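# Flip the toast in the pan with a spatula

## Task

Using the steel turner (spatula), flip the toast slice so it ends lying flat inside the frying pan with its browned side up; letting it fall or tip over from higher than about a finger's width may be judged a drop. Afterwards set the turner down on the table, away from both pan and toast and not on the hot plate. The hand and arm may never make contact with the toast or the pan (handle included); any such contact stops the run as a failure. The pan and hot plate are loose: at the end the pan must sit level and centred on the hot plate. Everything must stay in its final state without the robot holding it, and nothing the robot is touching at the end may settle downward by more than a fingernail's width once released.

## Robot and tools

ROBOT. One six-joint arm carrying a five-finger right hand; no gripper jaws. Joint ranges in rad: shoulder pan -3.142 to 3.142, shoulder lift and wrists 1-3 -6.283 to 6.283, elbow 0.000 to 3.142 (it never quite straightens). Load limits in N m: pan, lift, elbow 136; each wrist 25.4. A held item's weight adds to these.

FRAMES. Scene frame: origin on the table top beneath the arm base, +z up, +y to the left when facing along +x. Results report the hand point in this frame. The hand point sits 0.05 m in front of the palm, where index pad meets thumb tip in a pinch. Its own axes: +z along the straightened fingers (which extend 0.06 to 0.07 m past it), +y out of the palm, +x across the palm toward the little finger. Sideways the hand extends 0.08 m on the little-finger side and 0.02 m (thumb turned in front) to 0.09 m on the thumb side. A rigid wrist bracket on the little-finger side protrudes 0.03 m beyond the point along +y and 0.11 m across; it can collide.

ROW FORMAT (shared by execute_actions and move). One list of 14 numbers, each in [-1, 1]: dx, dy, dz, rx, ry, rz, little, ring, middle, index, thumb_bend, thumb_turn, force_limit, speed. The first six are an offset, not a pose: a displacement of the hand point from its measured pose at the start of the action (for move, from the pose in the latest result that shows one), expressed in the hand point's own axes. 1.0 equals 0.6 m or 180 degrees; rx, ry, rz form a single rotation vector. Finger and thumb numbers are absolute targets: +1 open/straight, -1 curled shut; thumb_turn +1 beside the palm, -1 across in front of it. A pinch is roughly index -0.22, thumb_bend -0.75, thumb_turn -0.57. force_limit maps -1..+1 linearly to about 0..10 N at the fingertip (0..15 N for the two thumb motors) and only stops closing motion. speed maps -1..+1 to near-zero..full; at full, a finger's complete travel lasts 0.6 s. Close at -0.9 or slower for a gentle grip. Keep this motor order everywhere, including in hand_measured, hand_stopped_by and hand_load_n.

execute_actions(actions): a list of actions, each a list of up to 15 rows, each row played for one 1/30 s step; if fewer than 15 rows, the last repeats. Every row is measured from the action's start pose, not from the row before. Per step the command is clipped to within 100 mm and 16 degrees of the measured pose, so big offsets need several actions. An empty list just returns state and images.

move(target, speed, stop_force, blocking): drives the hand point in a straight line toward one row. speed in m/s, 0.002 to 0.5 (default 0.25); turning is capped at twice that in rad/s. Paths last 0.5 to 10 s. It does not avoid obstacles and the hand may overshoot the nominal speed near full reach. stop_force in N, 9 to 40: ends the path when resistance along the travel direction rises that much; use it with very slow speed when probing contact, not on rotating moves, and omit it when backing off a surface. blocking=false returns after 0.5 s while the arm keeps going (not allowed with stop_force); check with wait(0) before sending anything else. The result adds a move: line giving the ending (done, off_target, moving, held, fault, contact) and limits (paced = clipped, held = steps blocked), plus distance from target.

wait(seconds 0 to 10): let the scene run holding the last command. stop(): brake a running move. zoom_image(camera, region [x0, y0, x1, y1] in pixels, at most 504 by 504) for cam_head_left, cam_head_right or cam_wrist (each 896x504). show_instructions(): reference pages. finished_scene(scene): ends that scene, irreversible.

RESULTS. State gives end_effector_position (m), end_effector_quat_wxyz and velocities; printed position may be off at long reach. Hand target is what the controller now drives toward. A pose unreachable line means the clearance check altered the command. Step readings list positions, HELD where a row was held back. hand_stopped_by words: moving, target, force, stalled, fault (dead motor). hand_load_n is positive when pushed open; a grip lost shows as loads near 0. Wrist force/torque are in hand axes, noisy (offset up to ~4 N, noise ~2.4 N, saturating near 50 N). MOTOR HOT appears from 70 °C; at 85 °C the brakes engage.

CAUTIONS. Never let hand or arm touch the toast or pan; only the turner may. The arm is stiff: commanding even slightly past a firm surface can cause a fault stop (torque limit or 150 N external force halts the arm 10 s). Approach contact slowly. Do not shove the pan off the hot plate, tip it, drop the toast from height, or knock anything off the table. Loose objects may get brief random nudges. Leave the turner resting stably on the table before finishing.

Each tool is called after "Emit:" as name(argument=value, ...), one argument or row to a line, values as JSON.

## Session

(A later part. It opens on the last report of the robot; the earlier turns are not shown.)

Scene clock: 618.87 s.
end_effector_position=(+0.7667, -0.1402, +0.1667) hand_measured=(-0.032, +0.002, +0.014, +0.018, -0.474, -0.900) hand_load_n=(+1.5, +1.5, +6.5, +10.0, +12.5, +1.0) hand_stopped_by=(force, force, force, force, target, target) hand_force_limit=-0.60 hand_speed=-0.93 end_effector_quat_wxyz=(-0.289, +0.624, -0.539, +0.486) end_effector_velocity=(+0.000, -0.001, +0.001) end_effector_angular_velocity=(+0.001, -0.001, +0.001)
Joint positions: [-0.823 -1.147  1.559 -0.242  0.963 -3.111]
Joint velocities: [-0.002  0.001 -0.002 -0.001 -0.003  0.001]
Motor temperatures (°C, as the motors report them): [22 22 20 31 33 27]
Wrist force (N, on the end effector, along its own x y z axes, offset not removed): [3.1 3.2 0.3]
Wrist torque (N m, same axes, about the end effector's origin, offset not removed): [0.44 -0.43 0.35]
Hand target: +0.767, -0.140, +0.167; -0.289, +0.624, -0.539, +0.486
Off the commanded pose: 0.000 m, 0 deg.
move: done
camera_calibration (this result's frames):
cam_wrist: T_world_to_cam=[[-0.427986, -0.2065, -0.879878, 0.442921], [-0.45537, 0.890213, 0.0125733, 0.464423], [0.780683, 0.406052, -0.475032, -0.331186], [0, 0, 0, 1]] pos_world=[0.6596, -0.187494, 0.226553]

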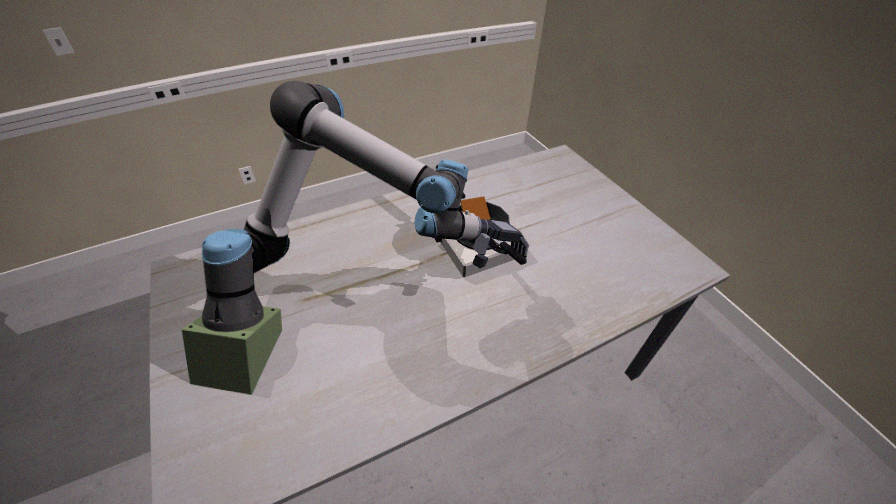

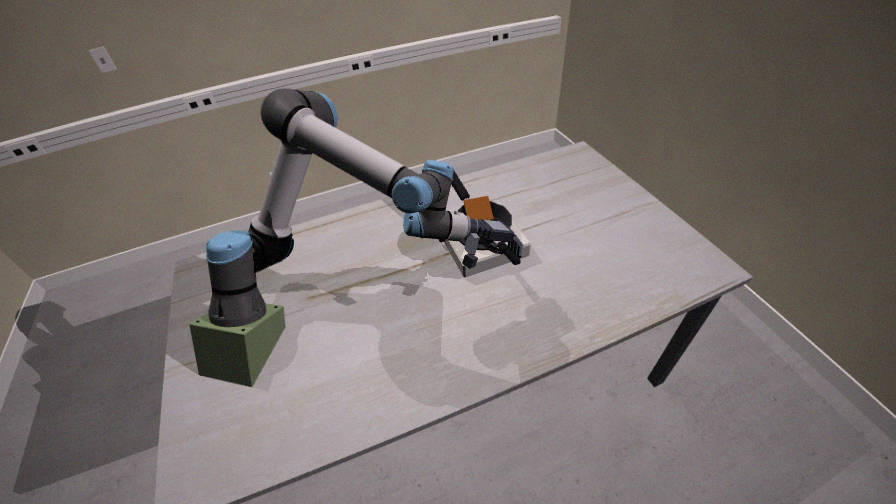

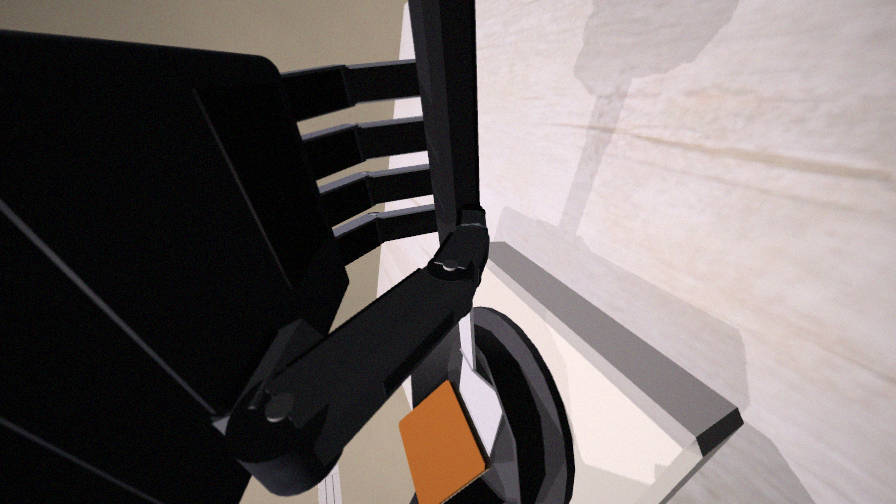

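Emit:
move(
  target=[0, 0, 0, 0.000205, -0.00625, 0.01546, -0.45, -0.45, -0.4, -0.45, -0.48, -0.9, -0.6, -0.93],
  speed=0.02,
)

Emit:
zoom_image(
  camera="cam_wrist",
  region=[370, 334, 570, 504],
)

Scene clock: 622.60 s.
end_effector_position=(+0.7667, -0.1402, +0.1667) hand_measured=(-0.032, +0.002, +0.014, +0.018, -0.474, -0.900) hand_load_n=(+1.5, +1.5, +6.5, +10.0, +12.5, +1.0) hand_stopped_by=(force, force, force, force, target, target) hand_force_limit=-0.60 hand_speed=-0.93 end_effector_quat_wxyz=(-0.306, +0.615, -0.551, +0.473) end_effector_velocity=(-0.000, -0.000, -0.000) end_effector_angular_velocity=(+0.006, +0.000, -0.001)
Joint positions: [-0.834 -1.138  1.554 -0.246  0.933 -3.065]
Joint velocities: [-0.002  0.001 -0.     0.    -0.003  0.005]
Motor temperatures (°C, as the motors report them): [22 22 20 31 33 27]
Wrist force (N, on the end effector, along its own x y z axes, offset not removed): [-1.1 0.5 -0.4]
Wrist torque (N m, same axes, about the end effector's origin, offset not removed): [0.09 0.23 -0.05]
Hand target: +0.767, -0.140, +0.167; -0.306, +0.615, -0.551, +0.473
Off the commanded pose: 0.000 m, 0 deg.
move: done
camera_calibration (this result's frames):
cam_wrist: T_world_to_cam=[[-0.424781, -0.16075, -0.89091, 0.448716], [-0.455523, 0.888404, 0.0568926, 0.4569], [0.782343, 0.429996, -0.450603, -0.333173], [0, 0, 0, 1]] pos_world=[0.65939, -0.190518, 0.223642]

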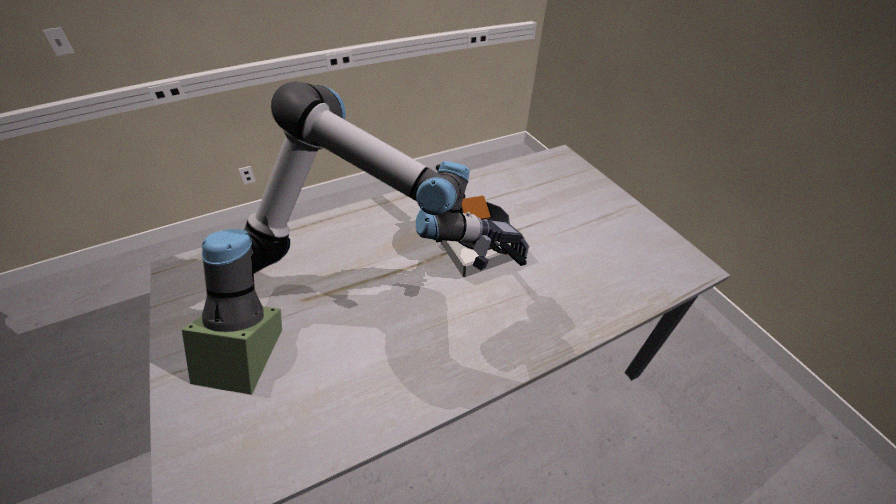

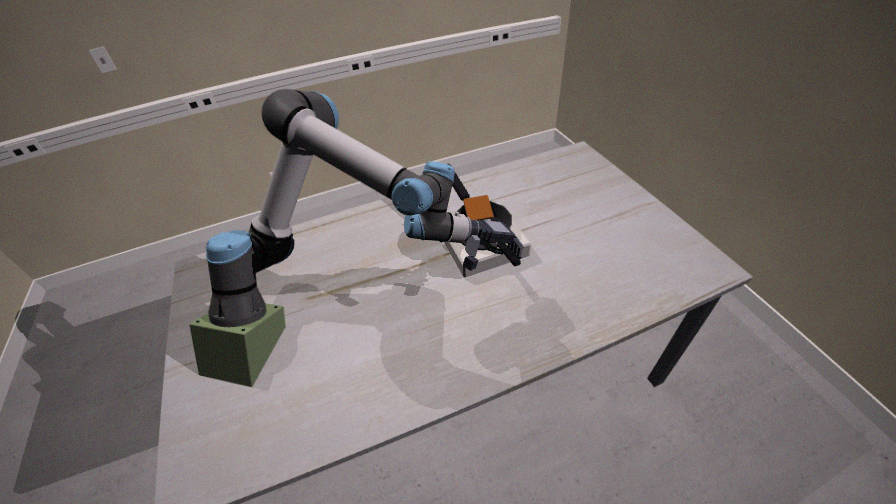

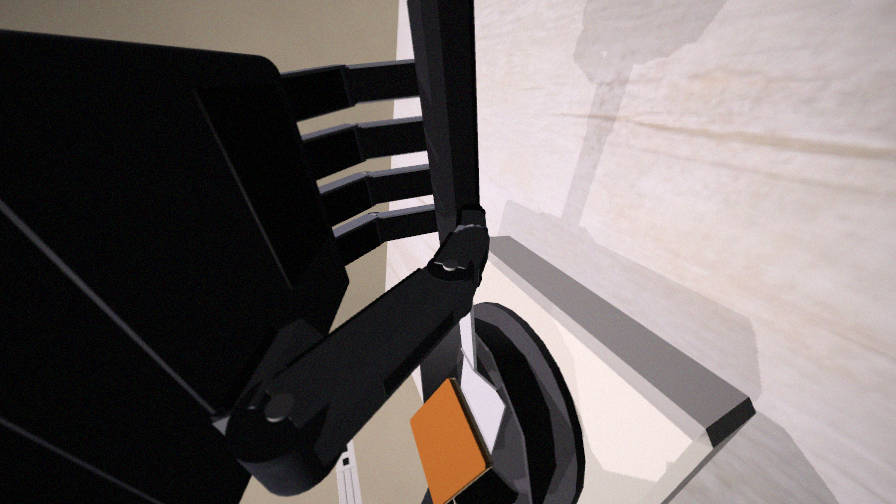

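Region (370, 334, 570, 504) of cam_wrist's 896x504 image, scaled by 2.520, with more detail than that image has; it fills the top 428 rows of this view, and the rest is white.

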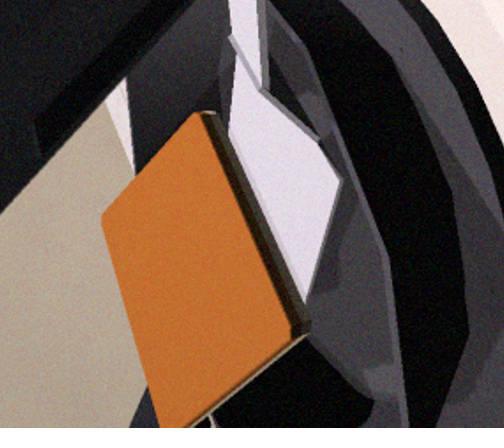

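Emit:
move(
  target=[-0.01664, -0.00088, -0.00014, 0, 0, 0, -0.45, -0.45, -0.4, -0.45, -0.48, -0.9, -0.6, -0.93],
  speed=0.02,
)

Emit:
zoom_image(
  camera="cam_wrist",
  region=[370, 334, 570, 504],
)

Scene clock: 627.87 s.
end_effector_position=(+0.7674, -0.1306, +0.1648) hand_measured=(-0.032, +0.002, +0.014, +0.018, -0.474, -0.900) hand_load_n=(+1.5, +1.5, +6.5, +10.0, +12.5, +1.0) hand_stopped_by=(force, force, force, force, target, target) hand_force_limit=-0.60 hand_speed=-0.93 end_effector_quat_wxyz=(-0.306, +0.615, -0.551, +0.473) end_effector_velocity=(-0.001, +0.002, -0.001) end_effector_angular_velocity=(+0.002, +0.001, -0.002)
Joint positions: [-0.819 -1.148  1.562 -0.246  0.948 -3.061]
Joint velocities: [ 0.003 -0.002  0.003  0.001  0.003  0.002]
Motor temperatures (°C, as the motors report them): [22 22 20 31 33 27]
Wrist force (N, on the end effector, along its own x y z axes, offset not removed): [0.2 2.1 1.0]
Wrist torque (N m, same axes, about the end effector's origin, offset not removed): [0.10 -0.02 0.18]
Hand target: +0.767, -0.130, +0.165; -0.306, +0.615, -0.551, +0.473
Off the commanded pose: 0.000 m, 0 deg.
move: done
camera_calibration (this result's frames):
cam_wrist: T_world_to_cam=[[-0.424778, -0.16073, -0.890915, 0.44885], [-0.455528, 0.8884, 0.0569143, 0.44879], [0.782341, 0.430013, -0.450589, -0.338682], [0, 0, 0, 1]] pos_world=[0.660063, -0.180923, 0.221738]

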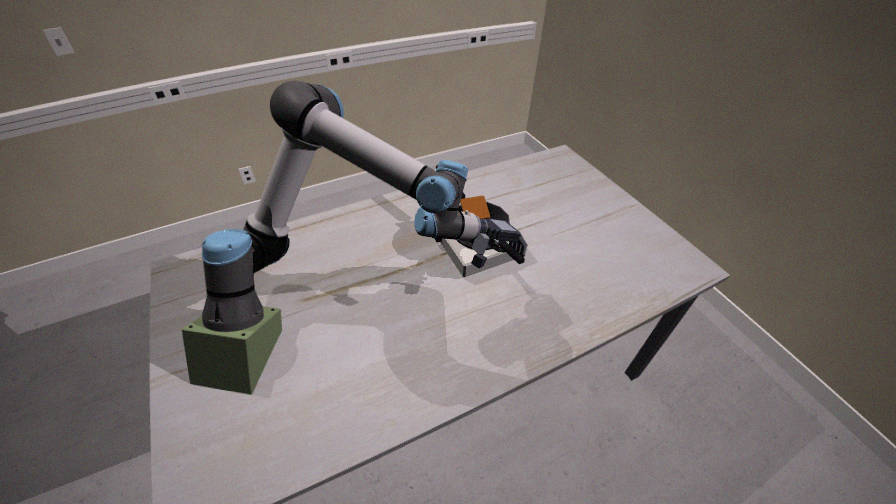

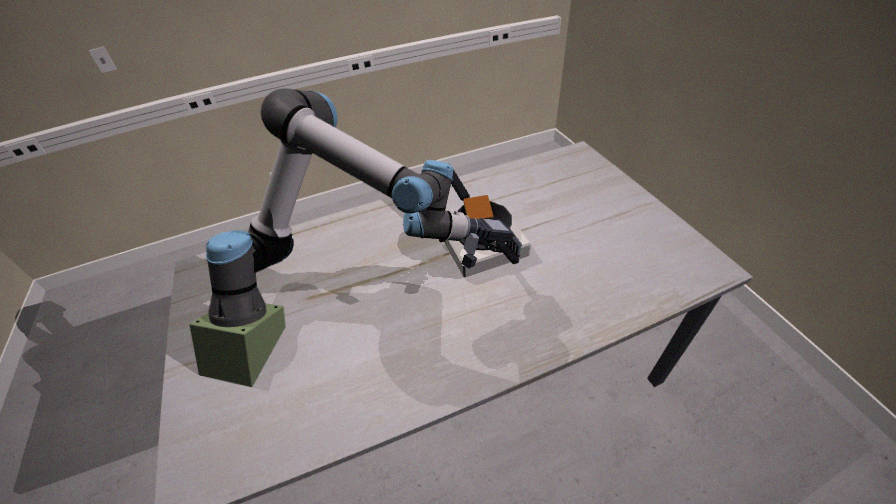

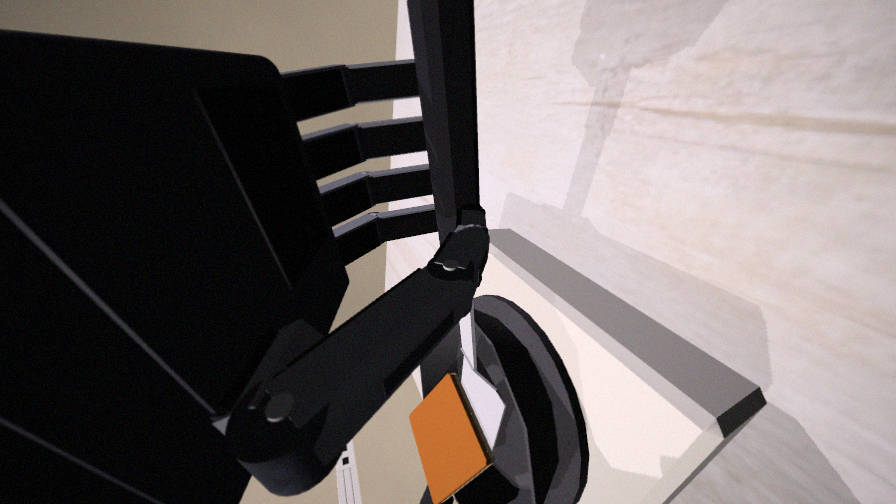

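Region (370, 334, 570, 504) of cam_wrist's 896x504 image, scaled by 2.520, with more detail than that image has; it fills the top 428 rows of this view, and the rest is white.

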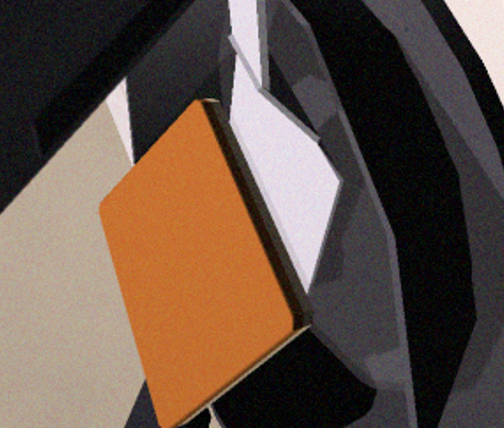

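Emit:
move(
  target=[-0.018275, 0.001378, 0.000797, -0.00007, 0.002083, -0.005153, -0.45, -0.45, -0.4, -0.45, -0.48, -0.9, -0.6, -0.93],
  speed=0.015,
)

Emit:
zoom_image(
  camera="cam_wrist",
  region=[370, 334, 570, 504],
)

Scene clock: 652.63 s.
end_effector_position=(+0.7681, -0.1204, +0.1613) hand_measured=(-0.032, +0.002, +0.014, +0.018, -0.474, -0.900) hand_load_n=(+1.5, +1.5, +6.5, +10.0, +12.5, +1.0) hand_stopped_by=(force, force, force, force, target, target) hand_force_limit=-0.60 hand_speed=-0.93 end_effector_quat_wxyz=(-0.300, +0.618, -0.547, +0.477) end_effector_velocity=(+0.000, +0.002, -0.001) end_effector_angular_velocity=(-0.004, +0.000, +0.001)
Joint positions: [-0.798 -1.16   1.574 -0.248  0.975 -3.073]
Joint velocities: [ 0.004 -0.002  0.002 -0.     0.004 -0.003]
Motor temperatures (°C, as the motors report them): [22 22 20 31 33 27]
Wrist force (N, on the end effector, along its own x y z axes, offset not removed): [1.8 3.8 -0.7]
Wrist torque (N m, same axes, about the end effector's origin, offset not removed): [0.52 -0.19 0.24]
Hand target: +0.768, -0.120, +0.161; -0.300, +0.618, -0.547, +0.478
Off the commanded pose: 0.000 m, 0 deg.
move: done
camera_calibration (this result's frames):
cam_wrist: T_world_to_cam=[[-0.425848, -0.175982, -0.887516, 0.446075], [-0.455468, 0.889251, 0.0422162, 0.442654], [0.781795, 0.422213, -0.45884, -0.344436], [0, 0, 0, 1]] pos_world=[0.660853, -0.169704, 0.21917]

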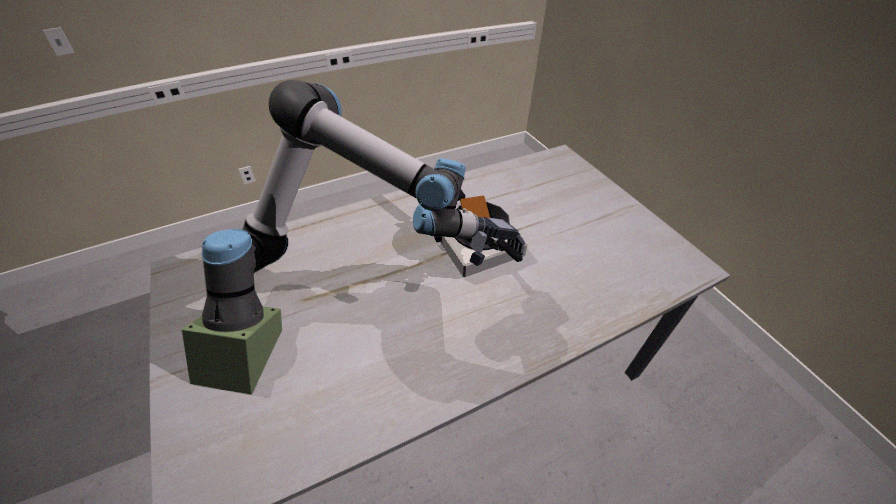

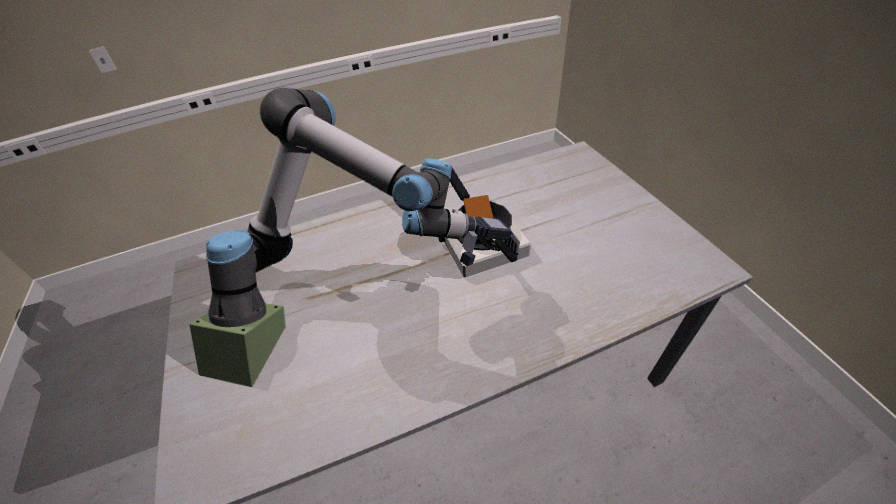

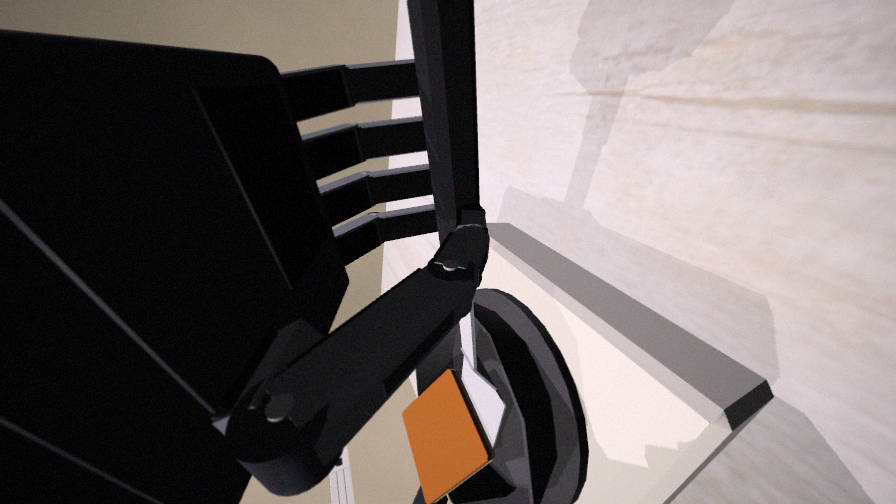

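Region (370, 334, 570, 504) of cam_wrist's 896x504 image, scaled by 2.520, with more detail than that image has; it fills the top 428 rows of this view, and the rest is white.

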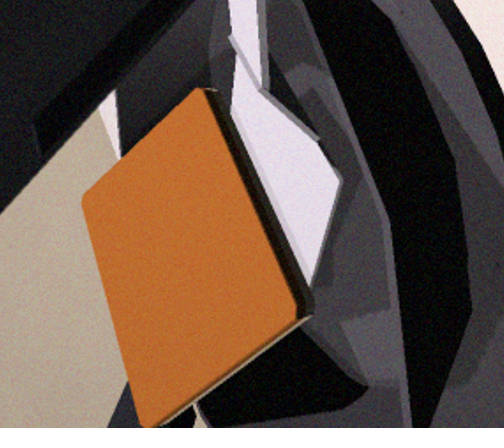

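Emit:
move(
  target=[0.032509, 0.0, -0.000429, -0.00009, 0.002708, -0.006699, -0.45, -0.45, -0.4, -0.45, -0.48, -0.9, -0.6, -0.93],
  speed=0.012,
)

Emit:
zoom_image(
  camera="cam_wrist",
  region=[370, 334, 570, 504],
)

Scene clock: 658.07 s.
end_effector_position=(+0.7668, -0.1390, +0.1664) hand_measured=(-0.032, +0.002, +0.014, +0.018, -0.474, -0.900) hand_load_n=(+1.5, +1.5, +6.5, +10.0, +12.5, +1.0) hand_stopped_by=(force, force, force, force, target, target) hand_force_limit=-0.60 hand_speed=-0.93 end_effector_quat_wxyz=(-0.293, +0.622, -0.542, +0.483) end_effector_velocity=(-0.000, -0.003, +0.001) end_effector_angular_velocity=(-0.003, -0.001, -0.002)
Joint positions: [-0.824 -1.146  1.559 -0.243  0.958 -3.1  ]
Joint velocities: [-0.004  0.002 -0.002  0.    -0.001 -0.002]
Motor temperatures (°C, as the motors report them): [22 22 20 31 33 27]
Wrist force (N, on the end effector, along its own x y z axes, offset not removed): [1.5 4.8 0.8]
Wrist torque (N m, same axes, about the end effector's origin, offset not removed): [0.53 -0.31 0.35]
Hand target: +0.767, -0.139, +0.166; -0.292, +0.622, -0.542, +0.483
Off the commanded pose: 0.000 m, 0 deg.
move: done
camera_calibration (this result's frames):
cam_wrist: T_world_to_cam=[[-0.427254, -0.195859, -0.882663, 0.444323], [-0.455395, 0.889994, 0.0229491, 0.461627], [0.781069, 0.411765, -0.469446, -0.332328], [0, 0, 0, 1]] pos_world=[0.659633, -0.186979, 0.225584]

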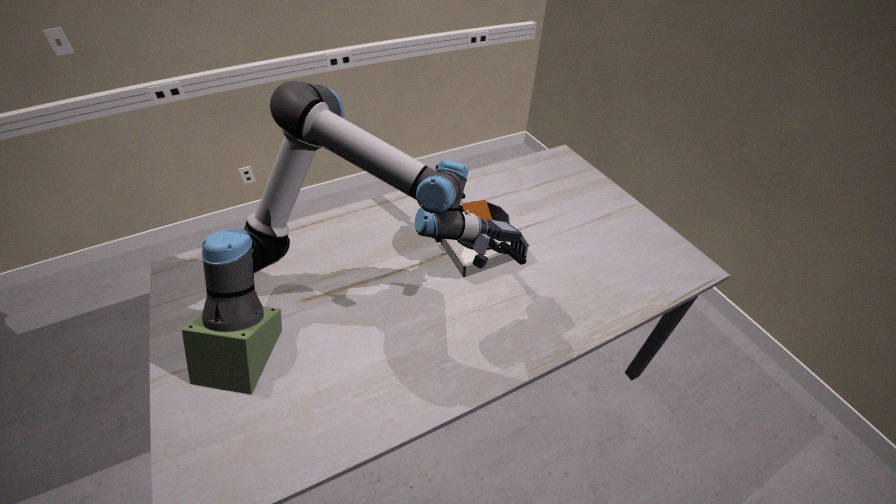

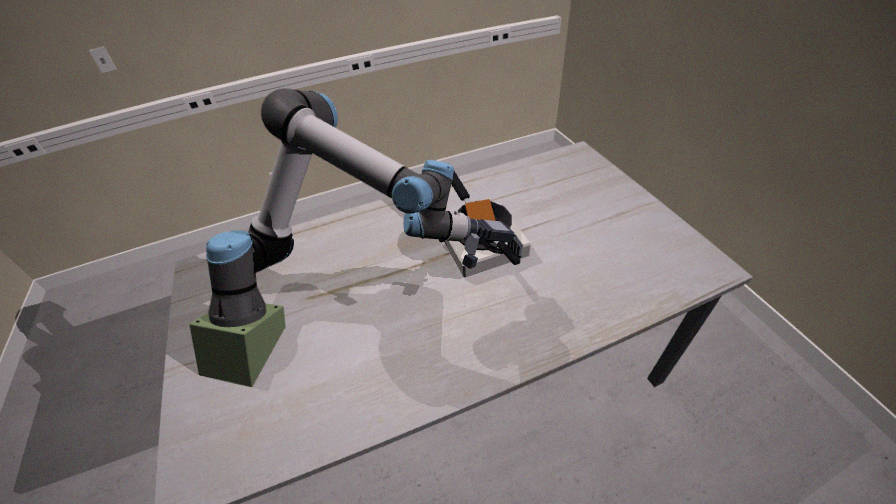

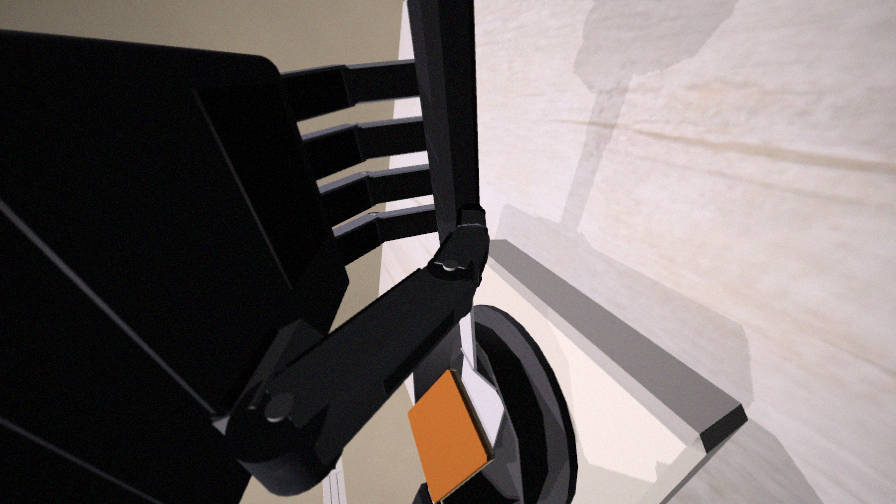

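Region (370, 334, 570, 504) of cam_wrist's 896x504 image, scaled by 2.520, with more detail than that image has; it fills the top 428 rows of this view, and the rest is white.

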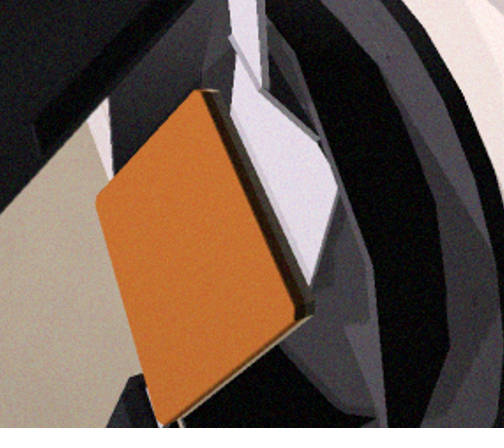

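Emit:
move(
  target=[0.02117, -0.003612, -0.001738, -0.0001, 0.003124, -0.007729, -0.45, -0.45, -0.4, -0.45, -0.48, -0.9, -0.6, -0.93],
  speed=0.008,
)

Emit:
zoom_image(
  camera="cam_wrist",
  region=[370, 334, 570, 504],
)

Emit:
zoom_image(
  camera="cam_head_right",
  region=[430, 170, 550, 270],
)

Scene clock: 663.47 s.
end_effector_position=(+0.7660, -0.1504, +0.1723) hand_measured=(-0.032, +0.002, +0.014, +0.018, -0.474, -0.900) hand_load_n=(+1.5, +1.5, +6.5, +10.0, +12.5, +1.0) hand_stopped_by=(force, force, force, force, target, target) hand_force_limit=-0.60 hand_speed=-0.93 end_effector_quat_wxyz=(-0.284, +0.626, -0.536, +0.490) end_effector_velocity=(+0.000, -0.000, +0.000) end_effector_angular_velocity=(-0.001, +0.000, +0.001)
Joint positions: [-0.839 -1.142  1.548 -0.233  0.953 -3.128]
Joint velocities: [-0.001  0.    -0.001  0.001 -0.001 -0.001]
Motor temperatures (°C, as the motors report them): [22 22 20 31 33 27]
Wrist force (N, on the end effector, along its own x y z axes, offset not removed): [1.3 4.1 0.1]
Wrist torque (N m, same axes, about the end effector's origin, offset not removed): [0.45 -0.10 0.30]
Hand target: +0.766, -0.150, +0.172; -0.284, +0.626, -0.536, +0.490
Off the commanded pose: 0.000 m, 0 deg.
move: done
camera_calibration (this result's frames):
cam_wrist: T_world_to_cam=[[-0.428851, -0.218636, -0.876519, 0.443654], [-0.455357, 0.890308, 0.000715443, 0.475095], [0.780216, 0.399436, -0.481367, -0.323417], [0, 0, 0, 1]] pos_world=[0.658935, -0.196798, 0.232849]

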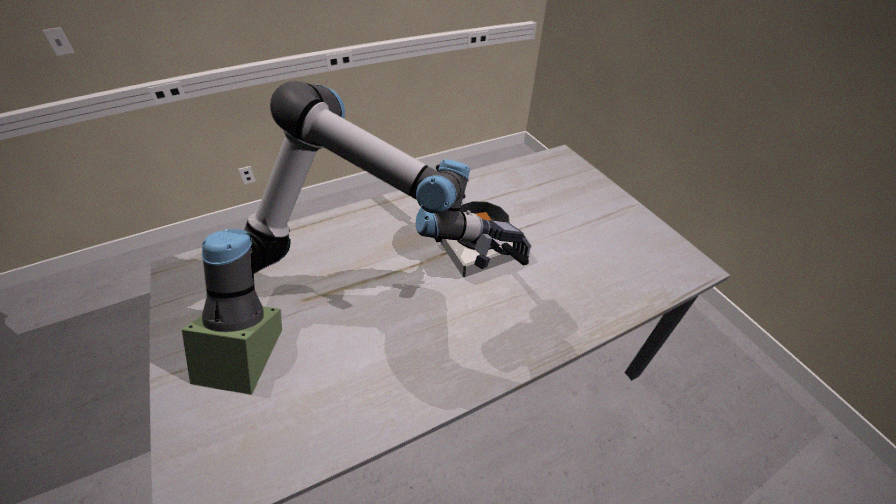

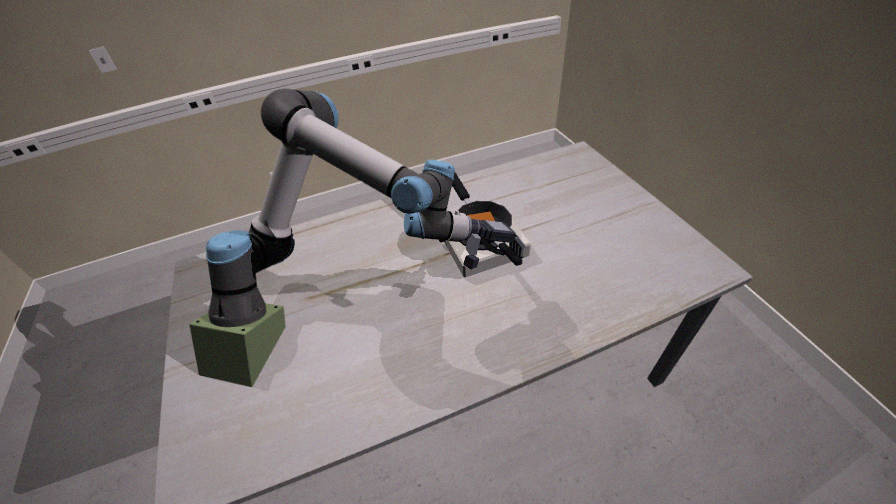

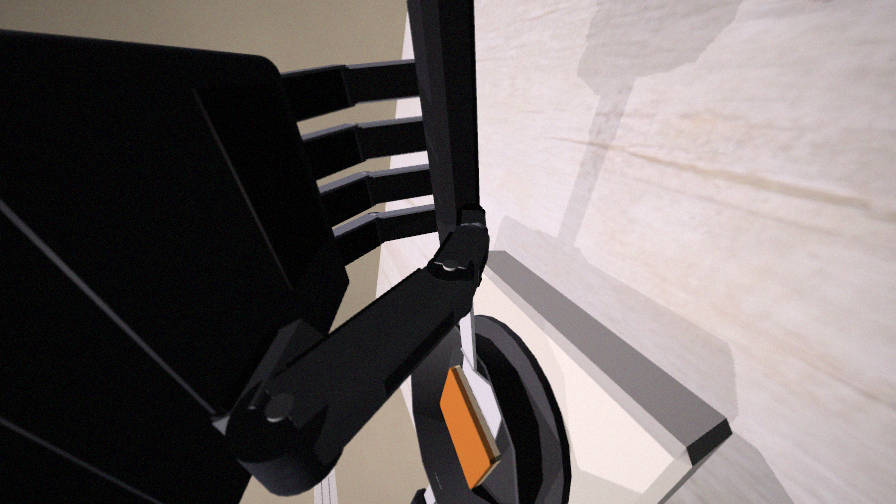

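Region (370, 334, 570, 504) of cam_wrist's 896x504 image, scaled by 2.520, with more detail than that image has; it fills the top 428 rows of this view, and the rest is white.

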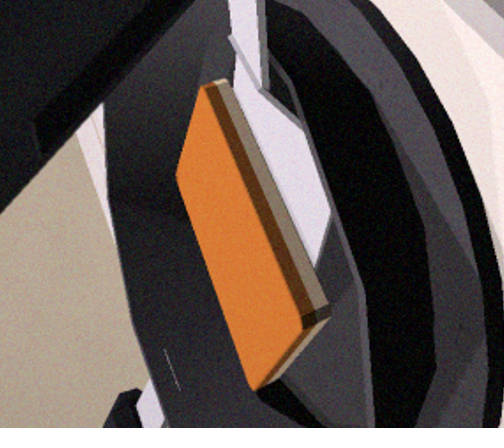

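Region (430, 170, 550, 270) of cam_head_right's 896x504 image, scaled by 4.200, with more detail than that image has.

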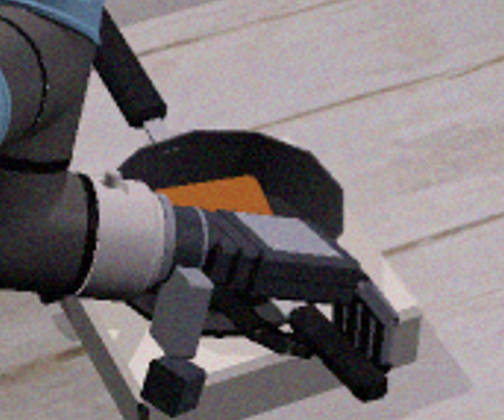

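Emit:
move(
  target=[0.00945, -0.040455, -0.016468, -0.000478, 0.014579, -0.036069, -0.45, -0.45, -0.4, -0.45, -0.48, -0.9, -0.6, -0.93],
  speed=0.03,
)

Emit:
zoom_image(
  camera="cam_wrist",
  region=[370, 334, 570, 504],
)

Scene clock: 682.33 s.
end_effector_position=(+0.7661, -0.1477, +0.1988) hand_measured=(-0.032, +0.002, +0.014, +0.018, -0.474, -0.900) hand_load_n=(+1.5, +1.5, +6.5, +10.0, +12.5, +1.0) hand_stopped_by=(force, force, force, force, target, target) hand_force_limit=-0.60 hand_speed=-0.93 end_effector_quat_wxyz=(-0.243, +0.644, -0.507, +0.518) end_effector_velocity=(+0.000, -0.000, +0.002) end_effector_angular_velocity=(-0.007, -0.000, -0.002)
Joint positions: [-0.831 -1.19   1.537 -0.176  1.006 -3.238]
Joint velocities: [ 0.    -0.003 -0.002  0.005  0.004 -0.005]
Motor temperatures (°C, as the motors report them): [22 22 20 31 33 27]
Wrist force (N, on the end effector, along its own x y z axes, offset not removed): [-0.3 3.1 -0.2]
Wrist torque (N m, same axes, about the end effector's origin, offset not removed): [0.36 0.08 0.20]
Hand target: +0.766, -0.148, +0.199; -0.243, +0.644, -0.507, +0.519
Off the commanded pose: 0.000 m, 0 deg.
move: done
camera_calibration (this result's frames):
cam_wrist: T_world_to_cam=[[-0.436148, -0.322644, -0.840045, 0.450515], [-0.455727, 0.884144, -0.10297, 0.492736], [0.775943, 0.337922, -0.532655, -0.307462], [0, 0, 0, 1]] pos_world=[0.659617, -0.186396, 0.265419]

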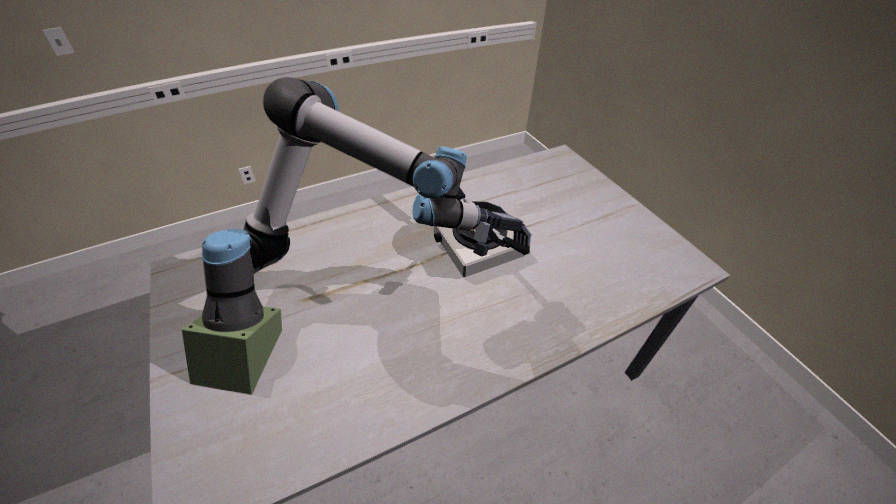

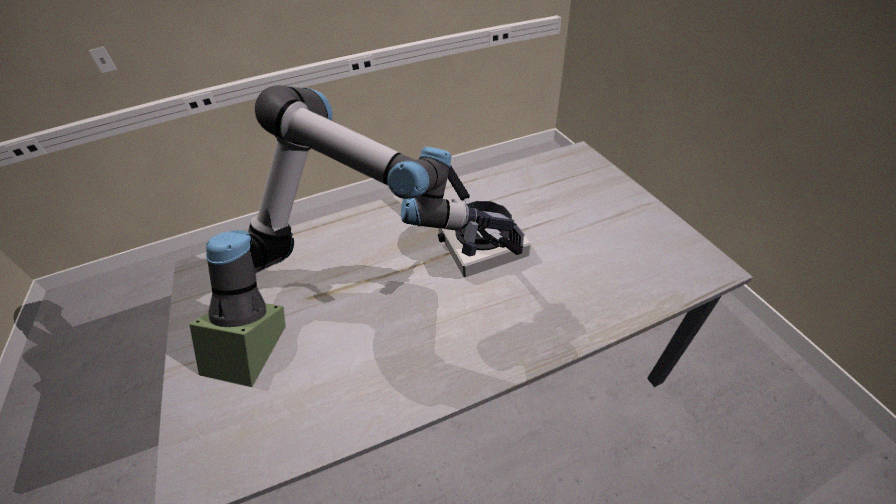

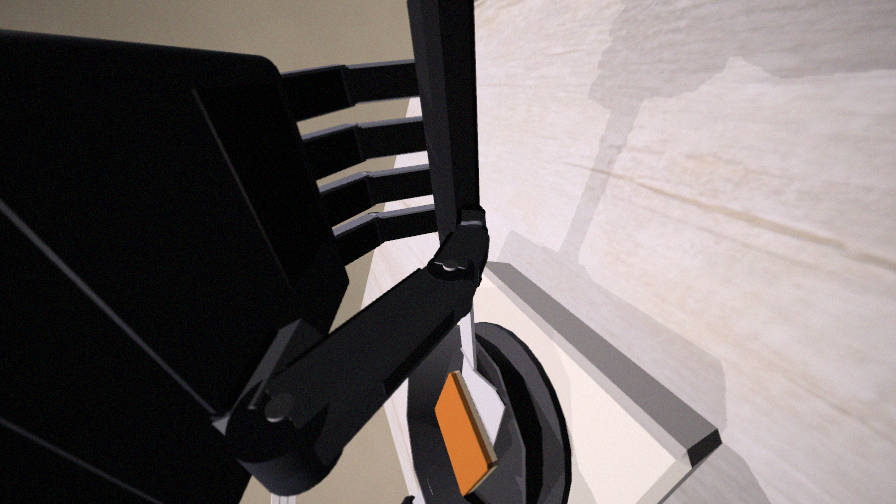

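Region (370, 334, 570, 504) of cam_wrist's 896x504 image, scaled by 2.520, with more detail than that image has; it fills the top 428 rows of this view, and the rest is white.

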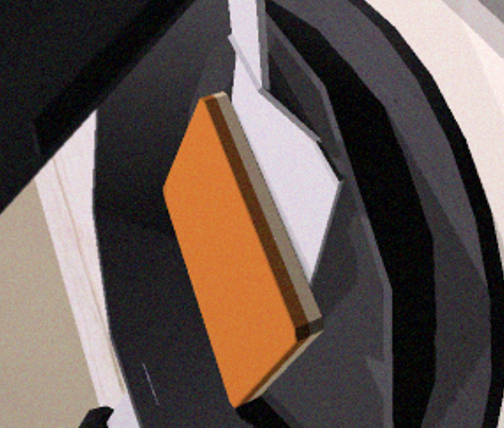

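Emit:
move(
  target=[0.016102, -0.02941, -0.012092, -0.00041, 0.012497, -0.030917, -0.45, -0.45, -0.4, -0.45, -0.48, -0.9, -0.6, -0.93],
  speed=0.03,
)

Emit:
zoom_image(
  camera="cam_wrist",
  region=[370, 334, 570, 504],
)

Scene clock: 689.63 s.
end_effector_position=(+0.7661, -0.1484, +0.2200) hand_measured=(-0.032, +0.002, +0.014, +0.018, -0.474, -0.900) hand_load_n=(+1.5, +1.5, +6.5, +10.0, +12.5, +1.0) hand_stopped_by=(force, force, force, force, target, target) hand_force_limit=-0.60 hand_speed=-0.93 end_effector_quat_wxyz=(-0.208, +0.658, -0.480, +0.542) end_effector_velocity=(-0.000, -0.000, +0.001) end_effector_angular_velocity=(-0.006, +0.001, -0.002)
Joint positions: [-0.827 -1.223  1.526 -0.138  1.049 -3.331]
Joint velocities: [ 0.    -0.003 -0.001  0.004  0.004 -0.005]
Motor temperatures (°C, as the motors report them): [22 22 20 31 33 27]
Wrist force (N, on the end effector, along its own x y z axes, offset not removed): [-0.8 2.7 0.1]
Wrist torque (N m, same axes, about the end effector's origin, offset not removed): [0.44 0.09 0.16]
Hand target: +0.766, -0.148, +0.220; -0.207, +0.658, -0.480, +0.542
Off the commanded pose: 0.000 m, 0 deg.
move: done
camera_calibration (this result's frames):
cam_wrist: T_world_to_cam=[[-0.44212, -0.407641, -0.798974, 0.450998], [-0.456735, 0.868944, -0.190601, 0.513298], [0.77196, 0.28065, -0.570362, -0.293016], [0, 0, 0, 1]] pos_world=[0.660033, -0.179947, 0.291046]

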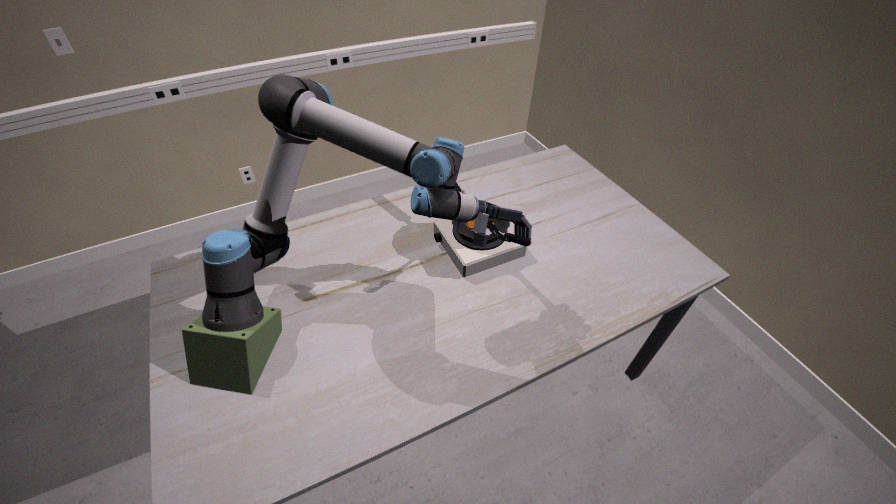

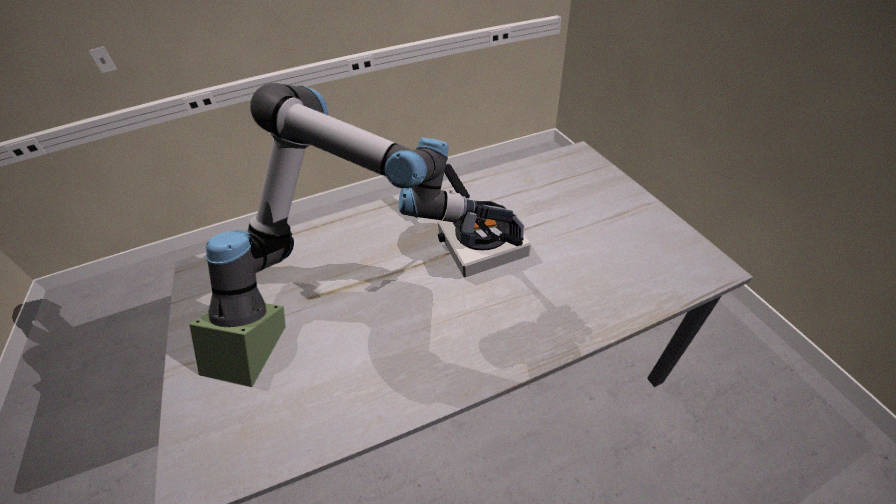

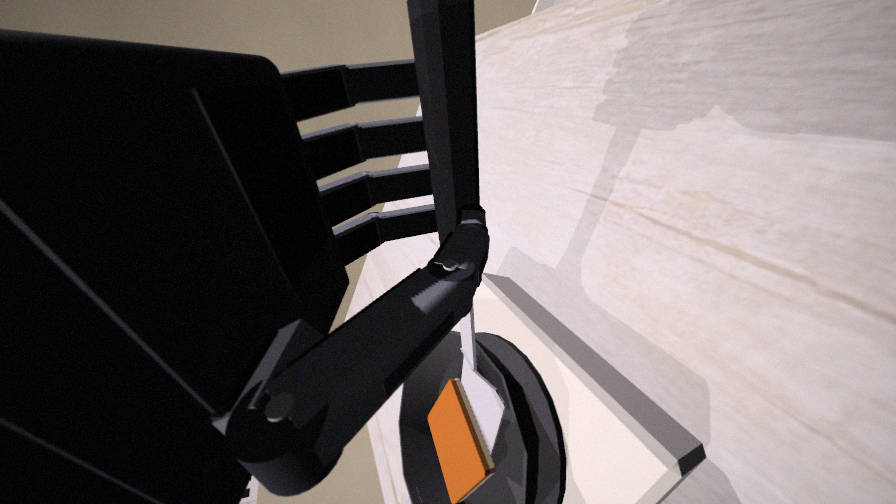

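Region (370, 334, 570, 504) of cam_wrist's 896x504 image, scaled by 2.520, with more detail than that image has; it fills the top 428 rows of this view, and the rest is white.

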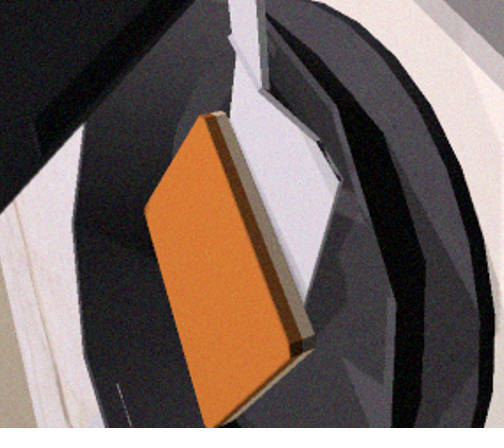

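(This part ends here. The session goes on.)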